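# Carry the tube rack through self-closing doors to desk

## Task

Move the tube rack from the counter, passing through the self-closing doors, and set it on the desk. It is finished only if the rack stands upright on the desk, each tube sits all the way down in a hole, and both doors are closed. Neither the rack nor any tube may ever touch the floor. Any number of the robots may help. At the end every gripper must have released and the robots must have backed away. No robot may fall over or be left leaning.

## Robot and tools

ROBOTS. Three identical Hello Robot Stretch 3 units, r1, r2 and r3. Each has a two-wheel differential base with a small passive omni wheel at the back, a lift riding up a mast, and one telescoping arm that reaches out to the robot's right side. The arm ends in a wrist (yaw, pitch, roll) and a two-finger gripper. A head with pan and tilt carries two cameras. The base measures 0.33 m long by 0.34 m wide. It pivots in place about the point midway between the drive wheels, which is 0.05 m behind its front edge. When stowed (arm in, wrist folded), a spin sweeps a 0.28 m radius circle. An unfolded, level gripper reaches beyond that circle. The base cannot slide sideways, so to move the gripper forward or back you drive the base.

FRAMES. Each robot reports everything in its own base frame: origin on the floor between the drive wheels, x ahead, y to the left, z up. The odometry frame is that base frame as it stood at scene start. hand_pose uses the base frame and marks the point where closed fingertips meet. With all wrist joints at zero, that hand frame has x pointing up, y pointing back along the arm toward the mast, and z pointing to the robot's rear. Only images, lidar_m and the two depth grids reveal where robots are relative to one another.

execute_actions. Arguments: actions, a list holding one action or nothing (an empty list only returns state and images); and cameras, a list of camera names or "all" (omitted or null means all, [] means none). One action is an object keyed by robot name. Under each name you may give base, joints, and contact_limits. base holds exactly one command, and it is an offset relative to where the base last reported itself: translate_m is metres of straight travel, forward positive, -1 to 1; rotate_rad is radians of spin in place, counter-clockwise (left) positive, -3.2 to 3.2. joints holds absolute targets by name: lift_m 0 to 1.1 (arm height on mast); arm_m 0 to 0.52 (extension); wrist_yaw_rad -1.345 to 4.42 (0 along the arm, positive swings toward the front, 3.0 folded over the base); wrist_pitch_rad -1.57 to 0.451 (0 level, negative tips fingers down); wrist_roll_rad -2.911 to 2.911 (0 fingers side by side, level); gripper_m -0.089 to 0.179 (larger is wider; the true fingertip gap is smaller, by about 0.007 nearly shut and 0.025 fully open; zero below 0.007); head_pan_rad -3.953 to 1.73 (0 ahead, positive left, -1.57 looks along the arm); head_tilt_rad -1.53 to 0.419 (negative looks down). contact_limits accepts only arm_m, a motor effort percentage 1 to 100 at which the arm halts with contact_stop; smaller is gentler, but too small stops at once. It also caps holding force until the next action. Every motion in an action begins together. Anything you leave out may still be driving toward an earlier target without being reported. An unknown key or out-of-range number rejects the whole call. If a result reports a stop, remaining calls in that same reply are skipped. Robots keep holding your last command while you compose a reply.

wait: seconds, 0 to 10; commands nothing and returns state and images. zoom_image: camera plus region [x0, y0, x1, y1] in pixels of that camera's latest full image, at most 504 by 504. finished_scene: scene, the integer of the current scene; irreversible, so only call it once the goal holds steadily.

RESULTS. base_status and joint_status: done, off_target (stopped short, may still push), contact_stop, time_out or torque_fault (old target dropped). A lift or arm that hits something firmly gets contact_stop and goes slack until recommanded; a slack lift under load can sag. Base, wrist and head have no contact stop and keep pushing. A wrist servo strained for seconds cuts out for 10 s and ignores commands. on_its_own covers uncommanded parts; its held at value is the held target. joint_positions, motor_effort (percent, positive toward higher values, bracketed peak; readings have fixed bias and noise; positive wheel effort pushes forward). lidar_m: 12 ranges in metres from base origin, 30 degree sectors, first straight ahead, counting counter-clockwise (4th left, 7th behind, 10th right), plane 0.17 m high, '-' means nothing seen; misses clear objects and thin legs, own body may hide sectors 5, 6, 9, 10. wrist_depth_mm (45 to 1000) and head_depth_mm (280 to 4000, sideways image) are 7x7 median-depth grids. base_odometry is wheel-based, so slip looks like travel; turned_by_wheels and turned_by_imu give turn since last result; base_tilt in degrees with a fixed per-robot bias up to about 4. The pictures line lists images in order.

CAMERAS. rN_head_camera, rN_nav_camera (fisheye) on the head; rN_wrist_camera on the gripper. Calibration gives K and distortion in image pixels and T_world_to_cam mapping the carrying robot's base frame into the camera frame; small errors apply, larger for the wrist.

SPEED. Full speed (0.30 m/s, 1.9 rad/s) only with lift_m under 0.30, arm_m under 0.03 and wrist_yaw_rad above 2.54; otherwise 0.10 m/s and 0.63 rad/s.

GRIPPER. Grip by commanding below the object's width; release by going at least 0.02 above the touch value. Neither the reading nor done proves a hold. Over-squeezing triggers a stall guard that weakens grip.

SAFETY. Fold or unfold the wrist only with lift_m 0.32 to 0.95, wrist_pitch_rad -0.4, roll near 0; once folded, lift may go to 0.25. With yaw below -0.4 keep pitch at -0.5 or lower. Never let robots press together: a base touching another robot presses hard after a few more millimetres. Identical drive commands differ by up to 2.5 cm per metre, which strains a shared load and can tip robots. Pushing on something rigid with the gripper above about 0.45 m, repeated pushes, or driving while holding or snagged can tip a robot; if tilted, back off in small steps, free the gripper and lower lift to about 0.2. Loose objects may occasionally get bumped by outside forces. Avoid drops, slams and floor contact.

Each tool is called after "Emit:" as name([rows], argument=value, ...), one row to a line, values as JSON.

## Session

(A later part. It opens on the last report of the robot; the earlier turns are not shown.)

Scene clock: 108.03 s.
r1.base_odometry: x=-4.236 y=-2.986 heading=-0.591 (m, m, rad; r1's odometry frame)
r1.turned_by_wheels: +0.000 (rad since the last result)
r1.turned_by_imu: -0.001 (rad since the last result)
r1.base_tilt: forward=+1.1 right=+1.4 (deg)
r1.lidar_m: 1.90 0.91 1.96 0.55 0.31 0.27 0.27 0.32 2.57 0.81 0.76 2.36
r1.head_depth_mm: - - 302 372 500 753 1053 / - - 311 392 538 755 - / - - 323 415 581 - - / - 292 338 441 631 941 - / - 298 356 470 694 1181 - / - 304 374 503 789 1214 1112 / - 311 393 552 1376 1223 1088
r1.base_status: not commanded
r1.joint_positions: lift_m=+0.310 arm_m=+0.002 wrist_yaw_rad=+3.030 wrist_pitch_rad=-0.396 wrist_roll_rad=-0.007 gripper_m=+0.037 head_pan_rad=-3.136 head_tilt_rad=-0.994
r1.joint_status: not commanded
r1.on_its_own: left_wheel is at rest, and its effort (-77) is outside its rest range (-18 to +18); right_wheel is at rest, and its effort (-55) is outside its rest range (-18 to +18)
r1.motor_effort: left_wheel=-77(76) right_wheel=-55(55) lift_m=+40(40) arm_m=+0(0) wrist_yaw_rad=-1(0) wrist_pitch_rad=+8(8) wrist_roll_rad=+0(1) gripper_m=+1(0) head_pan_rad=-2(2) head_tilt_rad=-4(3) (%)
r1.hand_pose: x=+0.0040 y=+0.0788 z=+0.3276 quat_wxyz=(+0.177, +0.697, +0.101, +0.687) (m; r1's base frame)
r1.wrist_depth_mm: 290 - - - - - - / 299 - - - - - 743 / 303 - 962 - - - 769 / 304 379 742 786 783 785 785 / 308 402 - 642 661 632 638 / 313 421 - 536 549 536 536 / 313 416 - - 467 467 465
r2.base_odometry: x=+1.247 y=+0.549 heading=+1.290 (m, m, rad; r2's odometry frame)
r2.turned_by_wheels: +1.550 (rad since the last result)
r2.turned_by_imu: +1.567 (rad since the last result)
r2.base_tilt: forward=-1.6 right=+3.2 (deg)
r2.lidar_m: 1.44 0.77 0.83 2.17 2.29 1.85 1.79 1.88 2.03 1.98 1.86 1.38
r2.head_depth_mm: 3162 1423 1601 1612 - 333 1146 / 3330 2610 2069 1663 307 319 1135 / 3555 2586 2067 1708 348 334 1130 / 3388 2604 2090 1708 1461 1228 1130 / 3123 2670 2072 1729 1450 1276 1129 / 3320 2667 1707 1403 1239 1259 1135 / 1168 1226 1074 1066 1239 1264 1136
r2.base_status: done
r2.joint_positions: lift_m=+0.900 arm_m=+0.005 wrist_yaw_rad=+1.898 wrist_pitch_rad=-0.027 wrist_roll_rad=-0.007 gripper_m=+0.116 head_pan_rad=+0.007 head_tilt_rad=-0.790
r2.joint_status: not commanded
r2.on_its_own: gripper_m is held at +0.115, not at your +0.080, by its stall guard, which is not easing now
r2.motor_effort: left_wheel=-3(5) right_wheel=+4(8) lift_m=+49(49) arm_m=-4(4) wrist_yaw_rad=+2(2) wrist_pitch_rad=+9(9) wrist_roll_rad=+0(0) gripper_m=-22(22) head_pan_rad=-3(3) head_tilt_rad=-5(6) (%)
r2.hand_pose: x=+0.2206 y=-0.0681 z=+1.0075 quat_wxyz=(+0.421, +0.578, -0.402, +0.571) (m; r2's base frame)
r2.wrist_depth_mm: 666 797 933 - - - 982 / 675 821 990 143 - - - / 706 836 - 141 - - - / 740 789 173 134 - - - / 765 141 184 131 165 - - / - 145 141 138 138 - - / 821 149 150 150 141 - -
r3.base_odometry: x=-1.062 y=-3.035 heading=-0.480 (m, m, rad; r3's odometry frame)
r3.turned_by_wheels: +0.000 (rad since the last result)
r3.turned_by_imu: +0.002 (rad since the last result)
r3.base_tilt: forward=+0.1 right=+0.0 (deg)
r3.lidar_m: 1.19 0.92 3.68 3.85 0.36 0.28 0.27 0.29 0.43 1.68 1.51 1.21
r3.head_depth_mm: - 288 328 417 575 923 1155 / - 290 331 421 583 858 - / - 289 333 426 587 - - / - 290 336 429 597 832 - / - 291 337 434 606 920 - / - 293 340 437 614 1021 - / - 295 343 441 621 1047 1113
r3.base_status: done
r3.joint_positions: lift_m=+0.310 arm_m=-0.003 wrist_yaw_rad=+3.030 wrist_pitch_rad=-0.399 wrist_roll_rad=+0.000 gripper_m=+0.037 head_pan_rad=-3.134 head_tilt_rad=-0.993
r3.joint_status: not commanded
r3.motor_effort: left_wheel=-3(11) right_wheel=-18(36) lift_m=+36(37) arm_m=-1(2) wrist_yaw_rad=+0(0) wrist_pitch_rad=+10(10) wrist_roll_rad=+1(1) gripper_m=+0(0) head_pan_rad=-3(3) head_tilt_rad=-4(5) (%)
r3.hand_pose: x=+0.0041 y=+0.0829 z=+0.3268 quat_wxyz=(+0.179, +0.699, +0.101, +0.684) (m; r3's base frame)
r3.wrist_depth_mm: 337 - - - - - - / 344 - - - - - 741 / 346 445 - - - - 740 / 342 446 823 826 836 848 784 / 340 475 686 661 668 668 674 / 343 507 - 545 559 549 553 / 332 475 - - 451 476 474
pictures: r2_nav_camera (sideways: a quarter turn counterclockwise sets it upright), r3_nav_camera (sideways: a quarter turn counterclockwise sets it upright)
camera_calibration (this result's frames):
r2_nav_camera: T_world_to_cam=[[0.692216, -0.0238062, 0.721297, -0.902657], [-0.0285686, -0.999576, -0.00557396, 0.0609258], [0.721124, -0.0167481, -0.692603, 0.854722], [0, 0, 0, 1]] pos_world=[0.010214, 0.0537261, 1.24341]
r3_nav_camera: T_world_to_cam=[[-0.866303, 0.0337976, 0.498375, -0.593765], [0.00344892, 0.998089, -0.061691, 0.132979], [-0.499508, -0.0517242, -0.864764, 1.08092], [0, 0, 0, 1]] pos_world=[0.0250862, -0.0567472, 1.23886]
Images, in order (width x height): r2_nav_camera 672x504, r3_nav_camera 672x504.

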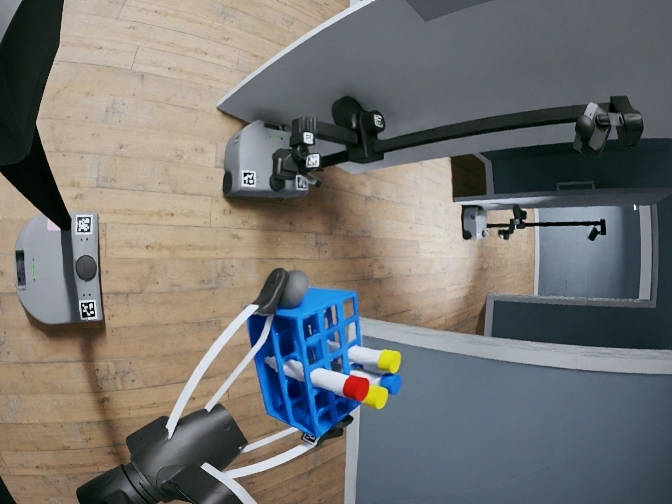

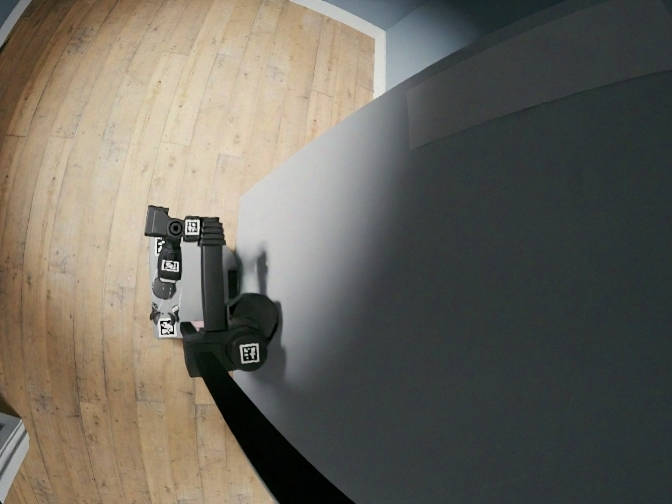

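Emit:
execute_actions([
  {"r1":{"base":{"translate_m":0.015}},"r2":{"base":{"rotate_rad":-0.05}},"r3":{"base":{"translate_m":-0.05}}},
], cameras=[])

Emit:
execute_actions([
  {"r2":{"base":{"translate_m":1.0}}},
], cameras=["r2_nav_camera"])

Emit:
execute_actions([
  {"r2":{"base":{"translate_m":1.0}}},
], cameras=["r2_nav_camera"])

Scene clock: 110.53 s.
r1.base_odometry: x=-4.224 y=-2.994 heading=-0.591 (m, m, rad; r1's odometry frame)
r1.turned_by_wheels: +0.000 (rad since the last result)
r1.turned_by_imu: +0.000 (rad since the last result)
r1.base_tilt: forward=+1.0 right=+1.3 (deg)
r1.lidar_m: 1.89 0.89 1.94 0.57 0.32 0.27 0.27 0.31 2.57 0.80 0.76 2.34
r1.head_depth_mm: - - 303 373 504 773 1060 / - - 311 392 539 765 - / - - 321 414 580 - - / - 290 335 436 628 936 - / - 295 351 463 685 1167 - / - 302 367 492 750 1218 1116 / - 307 384 527 1375 1223 1094
r1.base_status: done
r1.joint_positions: lift_m=+0.310 arm_m=+0.002 wrist_yaw_rad=+3.030 wrist_pitch_rad=-0.396 wrist_roll_rad=-0.007 gripper_m=+0.037 head_pan_rad=-3.136 head_tilt_rad=-0.994
r1.joint_status: not commanded
r1.motor_effort: left_wheel=-5(67) right_wheel=-8(52) lift_m=+40(40) arm_m=+0(0) wrist_yaw_rad=+0(0) wrist_pitch_rad=+8(8) wrist_roll_rad=+1(1) gripper_m=+0(1) head_pan_rad=-2(3) head_tilt_rad=-3(2) (%)
r1.hand_pose: x=+0.0040 y=+0.0788 z=+0.3276 quat_wxyz=(+0.177, +0.697, +0.101, +0.687) (m; r1's base frame)
r1.wrist_depth_mm: 297 - - - - - 744 / 306 - - - - - 729 / 308 - - - - - 770 / 312 388 780 774 783 786 772 / 315 410 - 634 658 640 637 / 318 428 - 538 552 532 540 / 316 423 - - 468 464 465
r2.base_odometry: x=+1.247 y=+0.549 heading=+1.240 (m, m, rad; r2's odometry frame)
r2.turned_by_wheels: -0.050 (rad since the last result)
r2.turned_by_imu: -0.051 (rad since the last result)
r2.base_tilt: forward=-1.6 right=+3.3 (deg)
r2.lidar_m: 1.39 0.77 0.81 2.17 2.26 1.87 1.80 1.86 2.06 1.97 1.95 1.39
r2.head_depth_mm: 1229 1360 1575 947 - 332 1147 / 3171 2650 1953 1679 307 319 1130 / 3537 2653 2069 1713 348 334 1131 / 3617 2652 2065 1719 1464 1232 1130 / 2816 2652 2102 1722 1463 1279 1129 / 3109 2627 2072 1723 1264 1265 1138 / 3007 1359 1107 1068 1223 1257 1139
r2.base_status: done
r2.joint_positions: lift_m=+0.900 arm_m=+0.005 wrist_yaw_rad=+1.898 wrist_pitch_rad=-0.027 wrist_roll_rad=-0.007 gripper_m=+0.116 head_pan_rad=+0.007 head_tilt_rad=-0.790
r2.joint_status: not commanded
r2.on_its_own: gripper_m is held at +0.115, not at your +0.080, by its stall guard, which is not easing now
r2.motor_effort: left_wheel=+1(2) right_wheel=-4(3) lift_m=+49(49) arm_m=-4(4) wrist_yaw_rad=+1(1) wrist_pitch_rad=+9(9) wrist_roll_rad=+0(0) gripper_m=-22(22) head_pan_rad=-3(3) head_tilt_rad=-5(4) (%)
r2.hand_pose: x=+0.2206 y=-0.0681 z=+1.0075 quat_wxyz=(+0.421, +0.578, -0.402, +0.571) (m; r2's base frame)
r2.wrist_depth_mm: 661 826 976 - - - - / 674 863 - 138 - - - / 703 867 - 140 - - - / 712 779 173 133 - - - / 717 141 184 130 152 - - / - 145 141 138 138 - - / 788 149 150 150 142 - -
r3.base_odometry: x=-1.107 y=-3.012 heading=-0.479 (m, m, rad; r3's odometry frame)
r3.turned_by_wheels: +0.000 (rad since the last result)
r3.turned_by_imu: +0.001 (rad since the last result)
r3.base_tilt: forward=+0.1 right=+0.1 (deg)
r3.lidar_m: 1.24 0.96 3.74 0.68 0.34 0.28 0.27 0.30 1.39 1.69 1.57 1.26
r3.head_depth_mm: - - 319 402 544 846 1147 / - 287 324 411 562 808 - / - 290 331 420 580 - - / - 291 336 431 599 844 - / - 294 343 441 619 976 - / - 297 349 453 641 1102 - / - 297 356 464 666 1182 1119
r3.base_status: done
r3.joint_positions: lift_m=+0.310 arm_m=-0.003 wrist_yaw_rad=+3.030 wrist_pitch_rad=-0.399 wrist_roll_rad=+0.000 gripper_m=+0.037 head_pan_rad=-3.134 head_tilt_rad=-0.993
r3.joint_status: not commanded
r3.motor_effort: left_wheel=-4(18) right_wheel=-12(29) lift_m=+36(36) arm_m=-2(2) wrist_yaw_rad=+0(0) wrist_pitch_rad=+10(10) wrist_roll_rad=+0(0) gripper_m=+0(0) head_pan_rad=-3(2) head_tilt_rad=-5(5) (%)
r3.hand_pose: x=+0.0041 y=+0.0829 z=+0.3268 quat_wxyz=(+0.179, +0.699, +0.101, +0.684) (m; r3's base frame)
r3.wrist_depth_mm: 321 - - - - - - / 323 - - - - - - / 325 400 - - - - 802 / 325 410 803 814 809 835 801 / 324 434 671 661 665 661 673 / 322 472 - 546 557 550 554 / 318 442 - - 454 476 472
pictures: none
No camera images: the call's "cameras" was empty. Leave "cameras" out to get every camera's image.

Scene clock: 121.50 s.
r1.base_odometry: x=-4.224 y=-2.994 heading=-0.591 (m, m, rad; r1's odometry frame)
r1.turned_by_wheels: +0.000 (rad since the last result)
r1.turned_by_imu: -0.002 (rad since the last result)
r1.base_tilt: forward=+0.9 right=+1.4 (deg)
r1.lidar_m: 1.90 0.26 0.28 0.57 0.32 0.27 0.27 0.31 2.57 2.52 2.67 2.34
r1.head_depth_mm: - - 303 373 505 773 1064 / - - 311 393 541 763 - / - - 321 414 580 - - / - 291 335 438 629 939 - / - 295 350 464 685 1163 - / - 302 367 492 751 1222 1112 / - 307 384 529 1388 1224 1096
r1.base_status: not commanded
r1.joint_positions: lift_m=+0.310 arm_m=+0.002 wrist_yaw_rad=+3.030 wrist_pitch_rad=-0.396 wrist_roll_rad=-0.007 gripper_m=+0.037 head_pan_rad=-3.136 head_tilt_rad=-0.994
r1.joint_status: not commanded
r1.motor_effort: left_wheel=-5(6) right_wheel=-8(8) lift_m=+40(40) arm_m=+0(0) wrist_yaw_rad=+0(1) wrist_pitch_rad=+8(8) wrist_roll_rad=+1(1) gripper_m=+0(1) head_pan_rad=-1(2) head_tilt_rad=-3(3) (%)
r1.hand_pose: x=+0.0040 y=+0.0788 z=+0.3276 quat_wxyz=(+0.177, +0.697, +0.101, +0.687) (m; r1's base frame)
r1.wrist_depth_mm: 296 - - - - - 221 / 305 - - - - - 238 / 308 - - - - 949 711 / 310 385 777 783 771 313 736 / 312 409 - 638 611 336 401 / 316 432 - 535 414 341 345 / 315 420 - - 469 306 298
r2.base_odometry: x=+1.571 y=+1.495 heading=+1.240 (m, m, rad; r2's odometry frame)
r2.turned_by_wheels: +0.000 (rad since the last result)
r2.turned_by_imu: +0.004 (rad since the last result)
r2.base_tilt: forward=-1.6 right=+3.3 (deg)
r2.lidar_m: 2.04 1.67 0.56 0.56 0.39 2.91 2.80 2.81 2.05 1.40 0.48 0.47
r2.head_depth_mm: 2393 2590 2066 1616 - 332 1092 / 2556 2562 2051 1671 307 319 1128 / 3543 2634 2071 1707 348 334 1129 / 3578 2632 2074 1698 1469 1233 1130 / 3401 2231 2067 1719 1453 1280 1137 / 1949 2149 2035 1719 1473 1286 1141 / 1641 2382 2113 1749 1490 1287 1140
r2.base_status: done
r2.joint_positions: lift_m=+0.900 arm_m=+0.005 wrist_yaw_rad=+1.898 wrist_pitch_rad=-0.027 wrist_roll_rad=-0.007 gripper_m=+0.116 head_pan_rad=+0.007 head_tilt_rad=-0.790
r2.joint_status: not commanded
r2.on_its_own: gripper_m is held at +0.115, not at your +0.080, by its stall guard, which is not easing now
r2.motor_effort: left_wheel=+1(6) right_wheel=-3(5) lift_m=+49(49) arm_m=-4(4) wrist_yaw_rad=+1(1) wrist_pitch_rad=+9(9) wrist_roll_rad=+0(0) gripper_m=-22(22) head_pan_rad=-3(3) head_tilt_rad=-5(5) (%)
r2.hand_pose: x=+0.2206 y=-0.0681 z=+1.0075 quat_wxyz=(+0.421, +0.578, -0.402, +0.571) (m; r2's base frame)
r2.wrist_depth_mm: - - - - - - - / - - - 144 - - - / - - - 141 - - - / - - 173 134 - - - / 641 141 184 131 165 - - / - 145 142 138 138 - - / 679 149 150 151 142 - 309
r3.base_odometry: x=-1.107 y=-3.012 heading=-0.479 (m, m, rad; r3's odometry frame)
r3.turned_by_wheels: +0.000 (rad since the last result)
r3.turned_by_imu: +0.003 (rad since the last result)
r3.base_tilt: forward=+0.1 right=+0.0 (deg)
r3.lidar_m: 1.24 0.96 3.73 0.68 0.34 0.28 0.27 0.30 1.39 1.69 1.58 1.26
r3.head_depth_mm: - - 318 402 543 842 1160 / - 288 324 411 561 808 - / - 290 330 420 581 - - / - 291 336 432 599 841 - / - 295 342 442 619 970 - / - 296 349 453 641 1099 - / - 297 356 465 668 1181 1121
r3.base_status: not commanded
r3.joint_positions: lift_m=+0.310 arm_m=-0.003 wrist_yaw_rad=+3.030 wrist_pitch_rad=-0.399 wrist_roll_rad=+0.000 gripper_m=+0.037 head_pan_rad=-3.134 head_tilt_rad=-0.993
r3.joint_status: not commanded
r3.motor_effort: left_wheel=-5(4) right_wheel=-13(12) lift_m=+37(37) arm_m=-2(1) wrist_yaw_rad=+0(0) wrist_pitch_rad=+10(10) wrist_roll_rad=+0(0) gripper_m=+0(0) head_pan_rad=-2(2) head_tilt_rad=-4(4) (%)
r3.hand_pose: x=+0.0041 y=+0.0829 z=+0.3268 quat_wxyz=(+0.179, +0.699, +0.101, +0.684) (m; r3's base frame)
r3.wrist_depth_mm: 319 - - - - - - / 324 - - - - - - / 326 401 - - - - 797 / 329 410 817 816 838 840 812 / 321 435 671 658 660 673 671 / 324 473 - 543 553 550 557 / 318 444 - - 454 474 478
pictures: r2_nav_camera (sideways: a quarter turn counterclockwise sets it upright)
camera_calibration (this result's frames):
r2_nav_camera: T_world_to_cam=[[0.69224, -0.0238333, 0.721273, -0.902626], [-0.0286081, -0.999575, -0.00557273, 0.0609245], [0.7211, -0.0167766, -0.692628, 0.854754], [0, 0, 0, 1]] pos_world=[0.0102141, 0.0537259, 1.24341]
Images, in order (width x height): r2_nav_camera 672x504.

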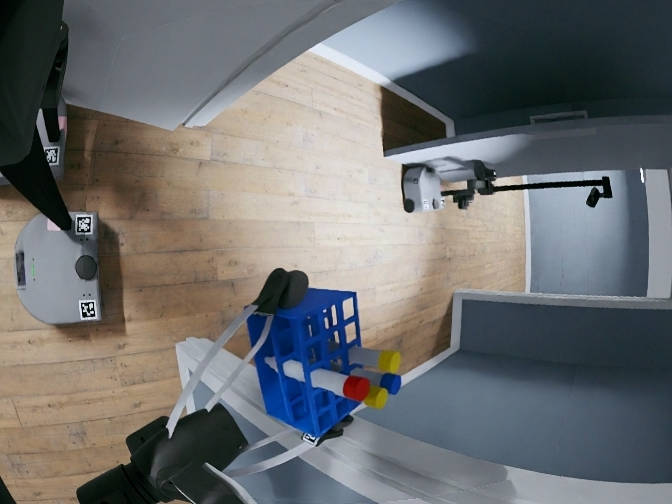

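Scene clock: 132.47 s.
r1.base_odometry: x=-4.224 y=-2.994 heading=-0.591 (m, m, rad; r1's odometry frame)
r1.turned_by_wheels: +0.000 (rad since the last result)
r1.turned_by_imu: -0.002 (rad since the last result)
r1.base_tilt: forward=+0.9 right=+1.3 (deg)
r1.lidar_m: 1.90 0.89 1.28 0.57 0.32 0.27 0.27 0.31 2.56 2.52 2.67 2.34
r1.head_depth_mm: - - 303 373 504 774 1054 / - - 311 392 539 763 - / - - 321 414 582 - - / - 291 335 437 628 933 - / - 295 350 464 686 1174 - / - 302 368 495 750 1225 1111 / - 307 384 526 1380 1224 1091
r1.base_status: not commanded
r1.joint_positions: lift_m=+0.310 arm_m=+0.002 wrist_yaw_rad=+3.030 wrist_pitch_rad=-0.396 wrist_roll_rad=-0.007 gripper_m=+0.037 head_pan_rad=-3.136 head_tilt_rad=-0.994
r1.joint_status: not commanded
r1.motor_effort: left_wheel=-5(6) right_wheel=-8(8) lift_m=+40(40) arm_m=+0(0) wrist_yaw_rad=+0(1) wrist_pitch_rad=+8(8) wrist_roll_rad=+1(1) gripper_m=+0(0) head_pan_rad=-2(2) head_tilt_rad=-3(4) (%)
r1.hand_pose: x=+0.0040 y=+0.0788 z=+0.3276 quat_wxyz=(+0.177, +0.697, +0.101, +0.687) (m; r1's base frame)
r1.wrist_depth_mm: 295 - - - - - 752 / 304 - - - - - 732 / 310 - - - - - 771 / 313 385 784 791 781 774 785 / 314 409 - 640 663 642 637 / 317 432 - 539 554 535 541 / 315 419 - - 470 464 464
r2.base_odometry: x=+1.895 y=+2.441 heading=+1.240 (m, m, rad; r2's odometry frame)
r2.turned_by_wheels: +0.000 (rad since the last result)
r2.turned_by_imu: +0.004 (rad since the last result)
r2.base_tilt: forward=-1.6 right=+3.3 (deg)
r2.lidar_m: 1.74 0.91 1.21 1.17 0.77 0.78 1.28 0.61 0.76 0.93 0.97 1.32
r2.head_depth_mm: 1553 1728 1941 1612 - 332 1140 / 3571 2576 2009 1673 307 318 1132 / 3583 2648 2077 1714 348 333 1129 / 3575 2669 2081 1719 1467 1231 1131 / 3529 2659 2074 1642 1464 1282 1131 / 3598 2653 1382 1440 1433 1282 1133 / 1344 1411 1271 1483 1453 1284 1141
r2.base_status: done
r2.joint_positions: lift_m=+0.900 arm_m=+0.005 wrist_yaw_rad=+1.898 wrist_pitch_rad=-0.027 wrist_roll_rad=-0.007 gripper_m=+0.116 head_pan_rad=+0.007 head_tilt_rad=-0.790
r2.joint_status: not commanded
r2.on_its_own: gripper_m is held at +0.115, not at your +0.080, by its stall guard, which is not easing now
r2.motor_effort: left_wheel=+0(6) right_wheel=-2(6) lift_m=+49(49) arm_m=-4(4) wrist_yaw_rad=+2(1) wrist_pitch_rad=+9(9) wrist_roll_rad=+0(0) gripper_m=-21(22) head_pan_rad=-3(2) head_tilt_rad=-5(5) (%)
r2.hand_pose: x=+0.2206 y=-0.0681 z=+1.0075 quat_wxyz=(+0.421, +0.578, -0.402, +0.571) (m; r2's base frame)
r2.wrist_depth_mm: - 805 - - - - - / - 842 - 144 - - - / - 889 - 141 - - - / - 827 173 134 - - - / - 141 183 131 165 - - / - 145 142 138 138 - - / - 149 150 150 142 - -
r3.base_odometry: x=-1.107 y=-3.012 heading=-0.479 (m, m, rad; r3's odometry frame)
r3.turned_by_wheels: +0.000 (rad since the last result)
r3.turned_by_imu: +0.003 (rad since the last result)
r3.base_tilt: forward=+0.1 right=+0.1 (deg)
r3.lidar_m: 1.24 0.96 3.74 0.68 0.34 0.28 0.27 0.30 1.39 1.05 1.58 1.25
r3.head_depth_mm: - - 319 402 545 848 1151 / - 287 324 411 563 808 - / - 290 330 420 578 - - / - 291 336 430 599 839 - / - 295 343 442 617 969 - / - 296 350 452 643 1100 - / - 297 356 464 665 1185 1123
r3.base_status: not commanded
r3.joint_positions: lift_m=+0.310 arm_m=-0.003 wrist_yaw_rad=+3.030 wrist_pitch_rad=-0.399 wrist_roll_rad=+0.000 gripper_m=+0.037 head_pan_rad=-3.134 head_tilt_rad=-0.993
r3.joint_status: not commanded
r3.motor_effort: left_wheel=-4(4) right_wheel=-13(13) lift_m=+37(36) arm_m=-2(1) wrist_yaw_rad=+0(1) wrist_pitch_rad=+10(10) wrist_roll_rad=+1(0) gripper_m=+0(0) head_pan_rad=-2(2) head_tilt_rad=-5(5) (%)
r3.hand_pose: x=+0.0041 y=+0.0829 z=+0.3268 quat_wxyz=(+0.179, +0.699, +0.101, +0.684) (m; r3's base frame)
r3.wrist_depth_mm: 320 - - - - - - / 321 - - - - - - / 324 406 - - - - 788 / 326 408 797 834 827 828 794 / 321 434 677 647 675 664 677 / 323 470 - 548 567 541 554 / 319 448 - - 456 472 473
pictures: r2_nav_camera (sideways: a quarter turn counterclockwise sets it upright)
camera_calibration (this result's frames):
r2_nav_camera: T_world_to_cam=[[0.692265, -0.023833, 0.72125, -0.902595], [-0.0286082, -0.999575, -0.0055715, 0.0609229], [0.721076, -0.0167767, -0.692653, 0.854787], [0, 0, 0, 1]] pos_world=[0.0102121, 0.0537259, 1.24341]
Images, in order (width x height): r2_nav_camera 672x504.

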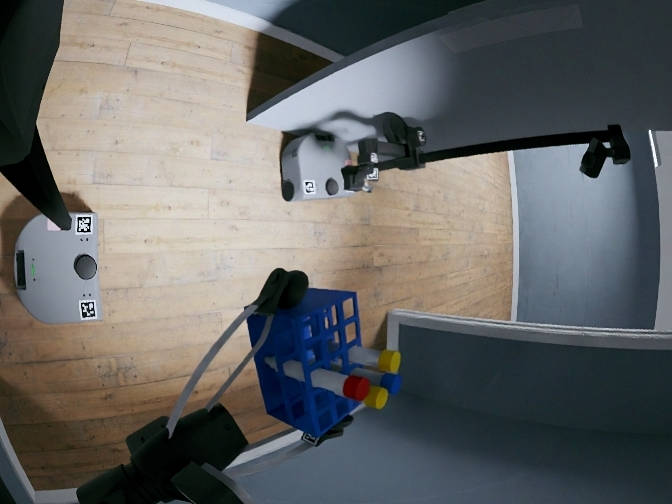

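Emit:
execute_actions([
  {"r2":{"base":{"translate_m":0.9}},"r1":{"base":{"translate_m":1.0}}},
], cameras=["r2_nav_camera"])

Scene clock: 145.53 s.
r1.base_odometry: x=-3.393 y=-3.552 heading=-0.591 (m, m, rad; r1's odometry frame)
r1.turned_by_wheels: +0.000 (rad since the last result)
r1.turned_by_imu: -0.007 (rad since the last result)
r1.base_tilt: forward=+1.0 right=+1.2 (deg)
r1.lidar_m: 1.30 0.73 0.56 0.55 0.58 0.72 2.81 2.99 2.64 2.59 1.73 1.33
r1.head_depth_mm: 2277 2045 1798 1570 1374 1217 1056 / 2836 2237 1870 1567 1377 1248 - / 2630 2216 1853 1586 1370 - - / 2604 2243 1855 1580 1373 1258 - / 2671 2258 1862 1579 1376 1233 - / 2674 2250 1865 1583 1371 1220 1105 / 2641 2253 1862 1583 1386 1219 1092
r1.base_status: done
r1.joint_positions: lift_m=+0.310 arm_m=+0.002 wrist_yaw_rad=+3.030 wrist_pitch_rad=-0.396 wrist_roll_rad=-0.007 gripper_m=+0.037 head_pan_rad=-3.136 head_tilt_rad=-0.994
r1.joint_status: not commanded
r1.motor_effort: left_wheel=-1(8) right_wheel=-1(3) lift_m=+40(40) arm_m=+0(0) wrist_yaw_rad=+0(0) wrist_pitch_rad=+8(8) wrist_roll_rad=+1(0) gripper_m=+0(0) head_pan_rad=-2(1) head_tilt_rad=-4(3) (%)
r1.hand_pose: x=+0.0040 y=+0.0788 z=+0.3276 quat_wxyz=(+0.177, +0.697, +0.101, +0.687) (m; r1's base frame)
r1.wrist_depth_mm: 456 - 527 530 545 560 565 / 477 - 570 583 594 609 616 / 507 - 617 628 637 660 671 / 556 716 661 674 704 720 708 / 602 610 - 641 659 637 633 / 543 536 - 538 552 538 540 / 460 478 - - 463 463 469
r2.base_odometry: x=+2.187 y=+3.292 heading=+1.241 (m, m, rad; r2's odometry frame)
r2.turned_by_wheels: +0.000 (rad since the last result)
r2.turned_by_imu: +0.004 (rad since the last result)
r2.base_tilt: forward=-1.6 right=+3.2 (deg)
r2.lidar_m: 4.06 0.82 0.31 0.60 0.62 1.53 1.46 1.32 0.97 0.93 0.97 0.88
r2.head_depth_mm: 3446 2613 2062 1618 - 333 1142 / 3382 2613 2076 1678 307 318 1128 / 3515 2656 2076 1723 347 334 1140 / 3562 2621 2074 1717 1467 1232 1134 / 3460 2624 2085 1725 1456 1272 1132 / 3482 2648 2096 1727 1475 1273 1115 / 3519 2674 2099 1735 1456 1288 967
r2.base_status: done
r2.joint_positions: lift_m=+0.900 arm_m=+0.005 wrist_yaw_rad=+1.898 wrist_pitch_rad=-0.027 wrist_roll_rad=-0.007 gripper_m=+0.116 head_pan_rad=+0.007 head_tilt_rad=-0.790
r2.joint_status: not commanded
r2.on_its_own: gripper_m is held at +0.115, not at your +0.080, by its stall guard, which is not easing now
r2.motor_effort: left_wheel=+0(4) right_wheel=-2(4) lift_m=+49(49) arm_m=-4(4) wrist_yaw_rad=+2(1) wrist_pitch_rad=+9(9) wrist_roll_rad=+0(0) gripper_m=-22(22) head_pan_rad=-3(3) head_tilt_rad=-5(5) (%)
r2.hand_pose: x=+0.2206 y=-0.0681 z=+1.0075 quat_wxyz=(+0.421, +0.578, -0.402, +0.571) (m; r2's base frame)
r2.wrist_depth_mm: 616 782 - - - - 603 / 627 802 - 144 - - 593 / 641 826 - 141 - - 587 / 648 742 173 134 - - 603 / 652 141 183 131 165 - 623 / - 145 141 138 138 - 643 / 690 148 150 151 142 - 664
r3.base_odometry: x=-1.107 y=-3.012 heading=-0.479 (m, m, rad; r3's odometry frame)
r3.turned_by_wheels: +0.000 (rad since the last result)
r3.turned_by_imu: +0.004 (rad since the last result)
r3.base_tilt: forward=+0.1 right=+0.1 (deg)
r3.lidar_m: 1.25 0.96 3.73 0.68 0.34 0.28 0.27 0.30 1.39 1.67 0.25 0.31
r3.head_depth_mm: - - 318 402 544 847 1155 / - 287 324 412 561 807 - / - 290 331 421 580 - - / - 291 337 431 598 843 - / - 294 343 441 618 965 - / - 296 349 452 642 1106 - / - 297 357 465 669 1184 1120
r3.base_status: not commanded
r3.joint_positions: lift_m=+0.310 arm_m=-0.003 wrist_yaw_rad=+3.030 wrist_pitch_rad=-0.399 wrist_roll_rad=+0.000 gripper_m=+0.037 head_pan_rad=-3.134 head_tilt_rad=-0.993
r3.joint_status: not commanded
r3.motor_effort: left_wheel=-5(4) right_wheel=-13(13) lift_m=+36(36) arm_m=-1(2) wrist_yaw_rad=+0(0) wrist_pitch_rad=+10(10) wrist_roll_rad=+0(0) gripper_m=+1(0) head_pan_rad=-3(3) head_tilt_rad=-5(5) (%)
r3.hand_pose: x=+0.0041 y=+0.0829 z=+0.3268 quat_wxyz=(+0.179, +0.699, +0.101, +0.684) (m; r3's base frame)
r3.wrist_depth_mm: 321 - - - - - - / 321 - - - - - - / 326 403 - - - - 796 / 325 410 814 813 823 835 817 / 320 439 670 657 669 668 678 / 321 468 - 549 556 557 553 / 316 440 - - 457 475 477
pictures: r2_nav_camera (sideways: a quarter turn counterclockwise sets it upright)
camera_calibration (this result's frames):
r2_nav_camera: T_world_to_cam=[[0.692271, -0.023833, 0.721244, -0.902588], [-0.0286083, -0.999575, -0.00557121, 0.0609225], [0.72107, -0.0167768, -0.692659, 0.854794], [0, 0, 0, 1]] pos_world=[0.0102116, 0.0537259, 1.24341]
Images, in order (width x height): r2_nav_camera 672x504.

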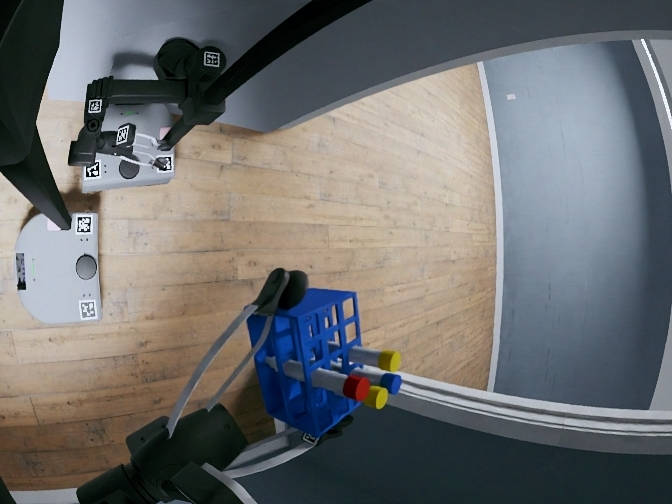

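Emit:
execute_actions([
  {"r2":{"base":{"translate_m":0.8}},"r1":{"base":{"translate_m":0.3}}},
], cameras=["r2_nav_camera"])

Emit:
execute_actions([
  {"r2":{"base":{"translate_m":0.9},"joints":{"head_pan_rad":1.0}}},
], cameras=["r2_nav_camera"])

Scene clock: 155.07 s.
r1.base_odometry: x=-3.144 y=-3.719 heading=-0.591 (m, m, rad; r1's odometry frame)
r1.turned_by_wheels: +0.000 (rad since the last result)
r1.turned_by_imu: -0.003 (rad since the last result)
r1.base_tilt: forward=+1.0 right=+1.3 (deg)
r1.lidar_m: 1.00 0.71 0.54 0.53 0.56 0.79 2.77 3.29 2.66 2.61 1.34 1.02
r1.head_depth_mm: 2167 2043 1801 1574 1380 1207 1052 / 2848 2248 1844 1579 1370 1255 - / 2706 2231 1851 1579 1370 - - / 2724 2243 1853 1584 1381 1253 - / 2745 2269 1859 1588 1378 1240 - / 2820 2266 1867 1593 1381 1218 1111 / 2851 2252 1869 1589 1380 1217 1092
r1.base_status: done
r1.joint_positions: lift_m=+0.310 arm_m=+0.002 wrist_yaw_rad=+3.030 wrist_pitch_rad=-0.396 wrist_roll_rad=-0.007 gripper_m=+0.037 head_pan_rad=-3.136 head_tilt_rad=-0.994
r1.joint_status: not commanded
r1.motor_effort: left_wheel=-1(4) right_wheel=-1(3) lift_m=+40(40) arm_m=+0(0) wrist_yaw_rad=+0(0) wrist_pitch_rad=+8(8) wrist_roll_rad=+1(1) gripper_m=+0(0) head_pan_rad=-1(3) head_tilt_rad=-3(3) (%)
r1.hand_pose: x=+0.0040 y=+0.0788 z=+0.3276 quat_wxyz=(+0.177, +0.697, +0.101, +0.687) (m; r1's base frame)
r1.wrist_depth_mm: 497 - 511 513 520 537 547 / 529 - 549 557 572 582 593 / 574 - 603 615 631 636 656 / 631 625 656 659 674 690 707 / 646 645 - 635 663 640 633 / 540 537 - 535 557 541 535 / 468 484 - - 463 473 468
r2.base_odometry: x=+2.446 y=+4.049 heading=+1.241 (m, m, rad; r2's odometry frame)
r2.turned_by_wheels: +0.000 (rad since the last result)
r2.turned_by_imu: +0.003 (rad since the last result)
r2.base_tilt: forward=-1.6 right=+3.3 (deg)
r2.lidar_m: 3.27 3.39 2.46 0.57 0.60 0.64 2.26 1.32 0.97 0.39 0.42 2.82
r2.head_depth_mm: 2876 2608 2047 1605 - 332 1148 / 2919 2634 2081 1669 307 319 1131 / 2906 2618 2095 1725 348 334 1132 / 2903 2637 2100 1719 1463 1236 1130 / 2941 2647 2099 1732 1463 1283 1131 / 3025 2642 2093 1732 1462 1277 1142 / 2982 2642 2106 1719 1483 1278 1139
r2.base_status: done
r2.joint_positions: lift_m=+0.900 arm_m=+0.005 wrist_yaw_rad=+1.898 wrist_pitch_rad=-0.027 wrist_roll_rad=-0.007 gripper_m=+0.116 head_pan_rad=+0.007 head_tilt_rad=-0.790
r2.joint_status: not commanded
r2.on_its_own: gripper_m is held at +0.115, not at your +0.080, by its stall guard, which is not easing now
r2.motor_effort: left_wheel=+0(3) right_wheel=-1(4) lift_m=+49(49) arm_m=-4(4) wrist_yaw_rad=+2(1) wrist_pitch_rad=+8(9) wrist_roll_rad=+0(0) gripper_m=-22(22) head_pan_rad=-2(3) head_tilt_rad=-5(5) (%)
r2.hand_pose: x=+0.2206 y=-0.0681 z=+1.0075 quat_wxyz=(+0.421, +0.578, -0.402, +0.571) (m; r2's base frame)
r2.wrist_depth_mm: - - - - - - - / - - - 143 - - - / - - - 141 - - - / - - 174 134 - - - / - 141 183 131 165 - - / - 144 142 138 137 - - / - 149 150 150 142 - -
r3.base_odometry: x=-1.107 y=-3.012 heading=-0.479 (m, m, rad; r3's odometry frame)
r3.turned_by_wheels: +0.000 (rad since the last result)
r3.turned_by_imu: +0.003 (rad since the last result)
r3.base_tilt: forward=+0.1 right=+0.0 (deg)
r3.lidar_m: 1.24 0.96 0.59 0.68 0.34 0.28 0.27 0.30 1.39 1.66 1.57 1.26
r3.head_depth_mm: - - 318 402 546 842 1148 / - 287 324 411 562 806 - / - 290 330 421 578 - - / - 291 336 431 599 847 - / - 295 343 441 619 970 - / - 296 350 452 639 1108 - / - 297 356 463 665 1185 1121
r3.base_status: not commanded
r3.joint_positions: lift_m=+0.310 arm_m=-0.003 wrist_yaw_rad=+3.030 wrist_pitch_rad=-0.399 wrist_roll_rad=+0.000 gripper_m=+0.037 head_pan_rad=-3.134 head_tilt_rad=-0.993
r3.joint_status: not commanded
r3.motor_effort: left_wheel=-4(5) right_wheel=-12(13) lift_m=+36(36) arm_m=-2(1) wrist_yaw_rad=+0(0) wrist_pitch_rad=+10(10) wrist_roll_rad=+0(1) gripper_m=+0(0) head_pan_rad=-2(3) head_tilt_rad=-4(4) (%)
r3.hand_pose: x=+0.0041 y=+0.0829 z=+0.3268 quat_wxyz=(+0.179, +0.699, +0.101, +0.684) (m; r3's base frame)
r3.wrist_depth_mm: 321 - - - - - - / 323 - - - - - - / 325 404 - - 684 727 787 / 326 408 800 816 594 580 790 / 319 437 671 662 610 570 672 / 321 476 - 541 562 552 554 / 318 446 - - 457 473 476
pictures: r2_nav_camera (sideways: a quarter turn counterclockwise sets it upright)
camera_calibration (this result's frames):
r2_nav_camera: T_world_to_cam=[[0.692275, -0.0238331, 0.72124, -0.902583], [-0.0286084, -0.999575, -0.00557101, 0.0609222], [0.721066, -0.0167769, -0.692663, 0.8548], [0, 0, 0, 1]] pos_world=[0.0102113, 0.0537259, 1.24341]
Images, in order (width x height): r2_nav_camera 672x504.

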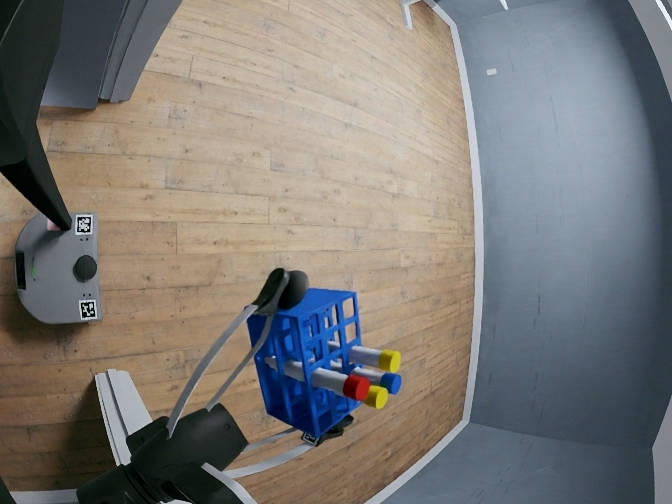

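Scene clock: 165.03 s.
r1.base_odometry: x=-3.144 y=-3.719 heading=-0.591 (m, m, rad; r1's odometry frame)
r1.turned_by_wheels: +0.000 (rad since the last result)
r1.turned_by_imu: -0.002 (rad since the last result)
r1.base_tilt: forward=+1.0 right=+1.3 (deg)
r1.lidar_m: 1.00 0.71 0.54 0.53 0.56 0.79 2.78 3.29 2.67 2.60 1.34 1.03
r1.head_depth_mm: 2180 2039 1803 1569 1371 1216 1057 / 2860 2246 1847 1579 1370 1254 - / 2702 2248 1855 1586 1375 - - / 2740 2231 1859 1580 1372 1264 - / 2778 2259 1862 1581 1376 1243 - / 2797 2282 1852 1578 1383 1226 1117 / 2817 2246 1862 1579 1384 1227 1096
r1.base_status: not commanded
r1.joint_positions: lift_m=+0.310 arm_m=+0.002 wrist_yaw_rad=+3.030 wrist_pitch_rad=-0.396 wrist_roll_rad=-0.007 gripper_m=+0.037 head_pan_rad=-3.136 head_tilt_rad=-0.994
r1.joint_status: not commanded
r1.motor_effort: left_wheel=-1(0) right_wheel=-1(1) lift_m=+40(40) arm_m=+0(1) wrist_yaw_rad=+0(1) wrist_pitch_rad=+8(8) wrist_roll_rad=+0(1) gripper_m=+0(0) head_pan_rad=-3(1) head_tilt_rad=-3(4) (%)
r1.hand_pose: x=+0.0040 y=+0.0788 z=+0.3276 quat_wxyz=(+0.177, +0.697, +0.101, +0.687) (m; r1's base frame)
r1.wrist_depth_mm: 495 - 506 519 527 546 550 / 530 - 553 563 573 577 593 / 585 - 599 616 628 635 651 / 626 623 641 661 675 687 705 / 641 641 - 635 654 634 625 / 529 534 - 532 559 537 543 / 467 476 - - 463 467 462
r2.base_odometry: x=+2.738 y=+4.900 heading=+1.241 (m, m, rad; r2's odometry frame)
r2.turned_by_wheels: +0.000 (rad since the last result)
r2.turned_by_imu: +0.004 (rad since the last result)
r2.base_tilt: forward=-1.6 right=+3.3 (deg)
r2.lidar_m: 2.36 2.45 2.64 2.29 1.11 1.00 1.55 0.88 1.14 1.98 2.06 2.44
r2.head_depth_mm: 2852 2586 2062 1706 1459 1269 1126 / 3045 2647 2053 1706 1454 1273 1129 / 3038 2603 2082 1695 1457 1273 1134 / 2819 2553 2091 1708 1467 1278 1132 / 2714 2639 2088 1734 1466 1276 1130 / 2588 2656 2110 1722 1481 1280 1135 / 2448 2588 2087 1741 1474 1283 1138
r2.base_status: done
r2.joint_positions: lift_m=+0.900 arm_m=+0.005 wrist_yaw_rad=+1.898 wrist_pitch_rad=-0.027 wrist_roll_rad=-0.007 gripper_m=+0.116 head_pan_rad=+0.993 head_tilt_rad=-0.790
r2.joint_status: all done
r2.on_its_own: gripper_m is held at +0.115, not at your +0.080, by its stall guard, which is not easing now
r2.motor_effort: left_wheel=+0(4) right_wheel=+0(4) lift_m=+49(49) arm_m=-4(4) wrist_yaw_rad=+2(1) wrist_pitch_rad=+9(9) wrist_roll_rad=+0(0) gripper_m=-21(22) head_pan_rad=+3(38) head_tilt_rad=-5(6) (%)
r2.hand_pose: x=+0.2206 y=-0.0681 z=+1.0075 quat_wxyz=(+0.421, +0.578, -0.402, +0.571) (m; r2's base frame)
r2.wrist_depth_mm: - - - - - - - / - - - 143 - - - / - - - 141 - - - / - - 173 134 - - - / - 141 183 131 165 - - / - 145 141 138 138 - - / - 149 150 151 142 - -
r3.base_odometry: x=-1.107 y=-3.012 heading=-0.479 (m, m, rad; r3's odometry frame)
r3.turned_by_wheels: +0.000 (rad since the last result)
r3.turned_by_imu: +0.003 (rad since the last result)
r3.base_tilt: forward=+0.1 right=+0.0 (deg)
r3.lidar_m: 1.24 0.96 1.55 0.68 0.34 0.28 0.27 0.30 1.39 1.65 1.58 1.26
r3.head_depth_mm: - - 318 403 545 844 1159 / - 287 324 410 561 810 - / - 290 330 420 581 - - / - 290 337 431 598 844 - / - 295 342 442 621 970 - / - 297 349 453 640 1103 - / - 298 356 464 664 1187 1115
r3.base_status: not commanded
r3.joint_positions: lift_m=+0.310 arm_m=-0.003 wrist_yaw_rad=+3.030 wrist_pitch_rad=-0.399 wrist_roll_rad=+0.000 gripper_m=+0.037 head_pan_rad=-3.134 head_tilt_rad=-0.993
r3.joint_status: not commanded
r3.motor_effort: left_wheel=-4(4) right_wheel=-12(12) lift_m=+36(36) arm_m=-2(1) wrist_yaw_rad=+0(0) wrist_pitch_rad=+10(10) wrist_roll_rad=+1(0) gripper_m=+1(0) head_pan_rad=-3(3) head_tilt_rad=-5(5) (%)
r3.hand_pose: x=+0.0041 y=+0.0829 z=+0.3268 quat_wxyz=(+0.179, +0.699, +0.101, +0.684) (m; r3's base frame)
r3.wrist_depth_mm: 321 - - - - - - / 323 - - - - - - / 327 403 - - - - 780 / 325 409 819 829 825 847 794 / 324 440 670 656 666 665 673 / 322 472 - 542 565 556 565 / 315 444 - - 455 473 474
pictures: r2_nav_camera (sideways: a quarter turn counterclockwise sets it upright)
camera_calibration (this result's frames):
r2_nav_camera: T_world_to_cam=[[0.402156, 0.564029, 0.721209, -0.900773], [0.817566, -0.575808, -0.00556942, 0.0557585], [0.412137, 0.591876, -0.692695, 0.856726], [0, 0, 0, 1]] pos_world=[-0.0364234, 0.0330924, 1.24341]
Images, in order (width x height): r2_nav_camera 672x504.

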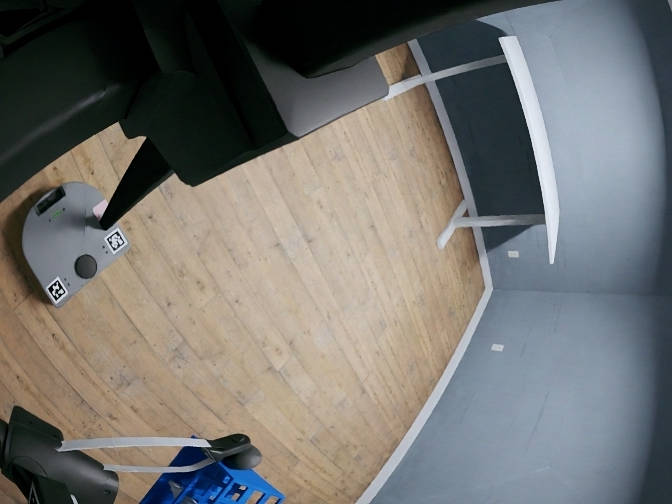

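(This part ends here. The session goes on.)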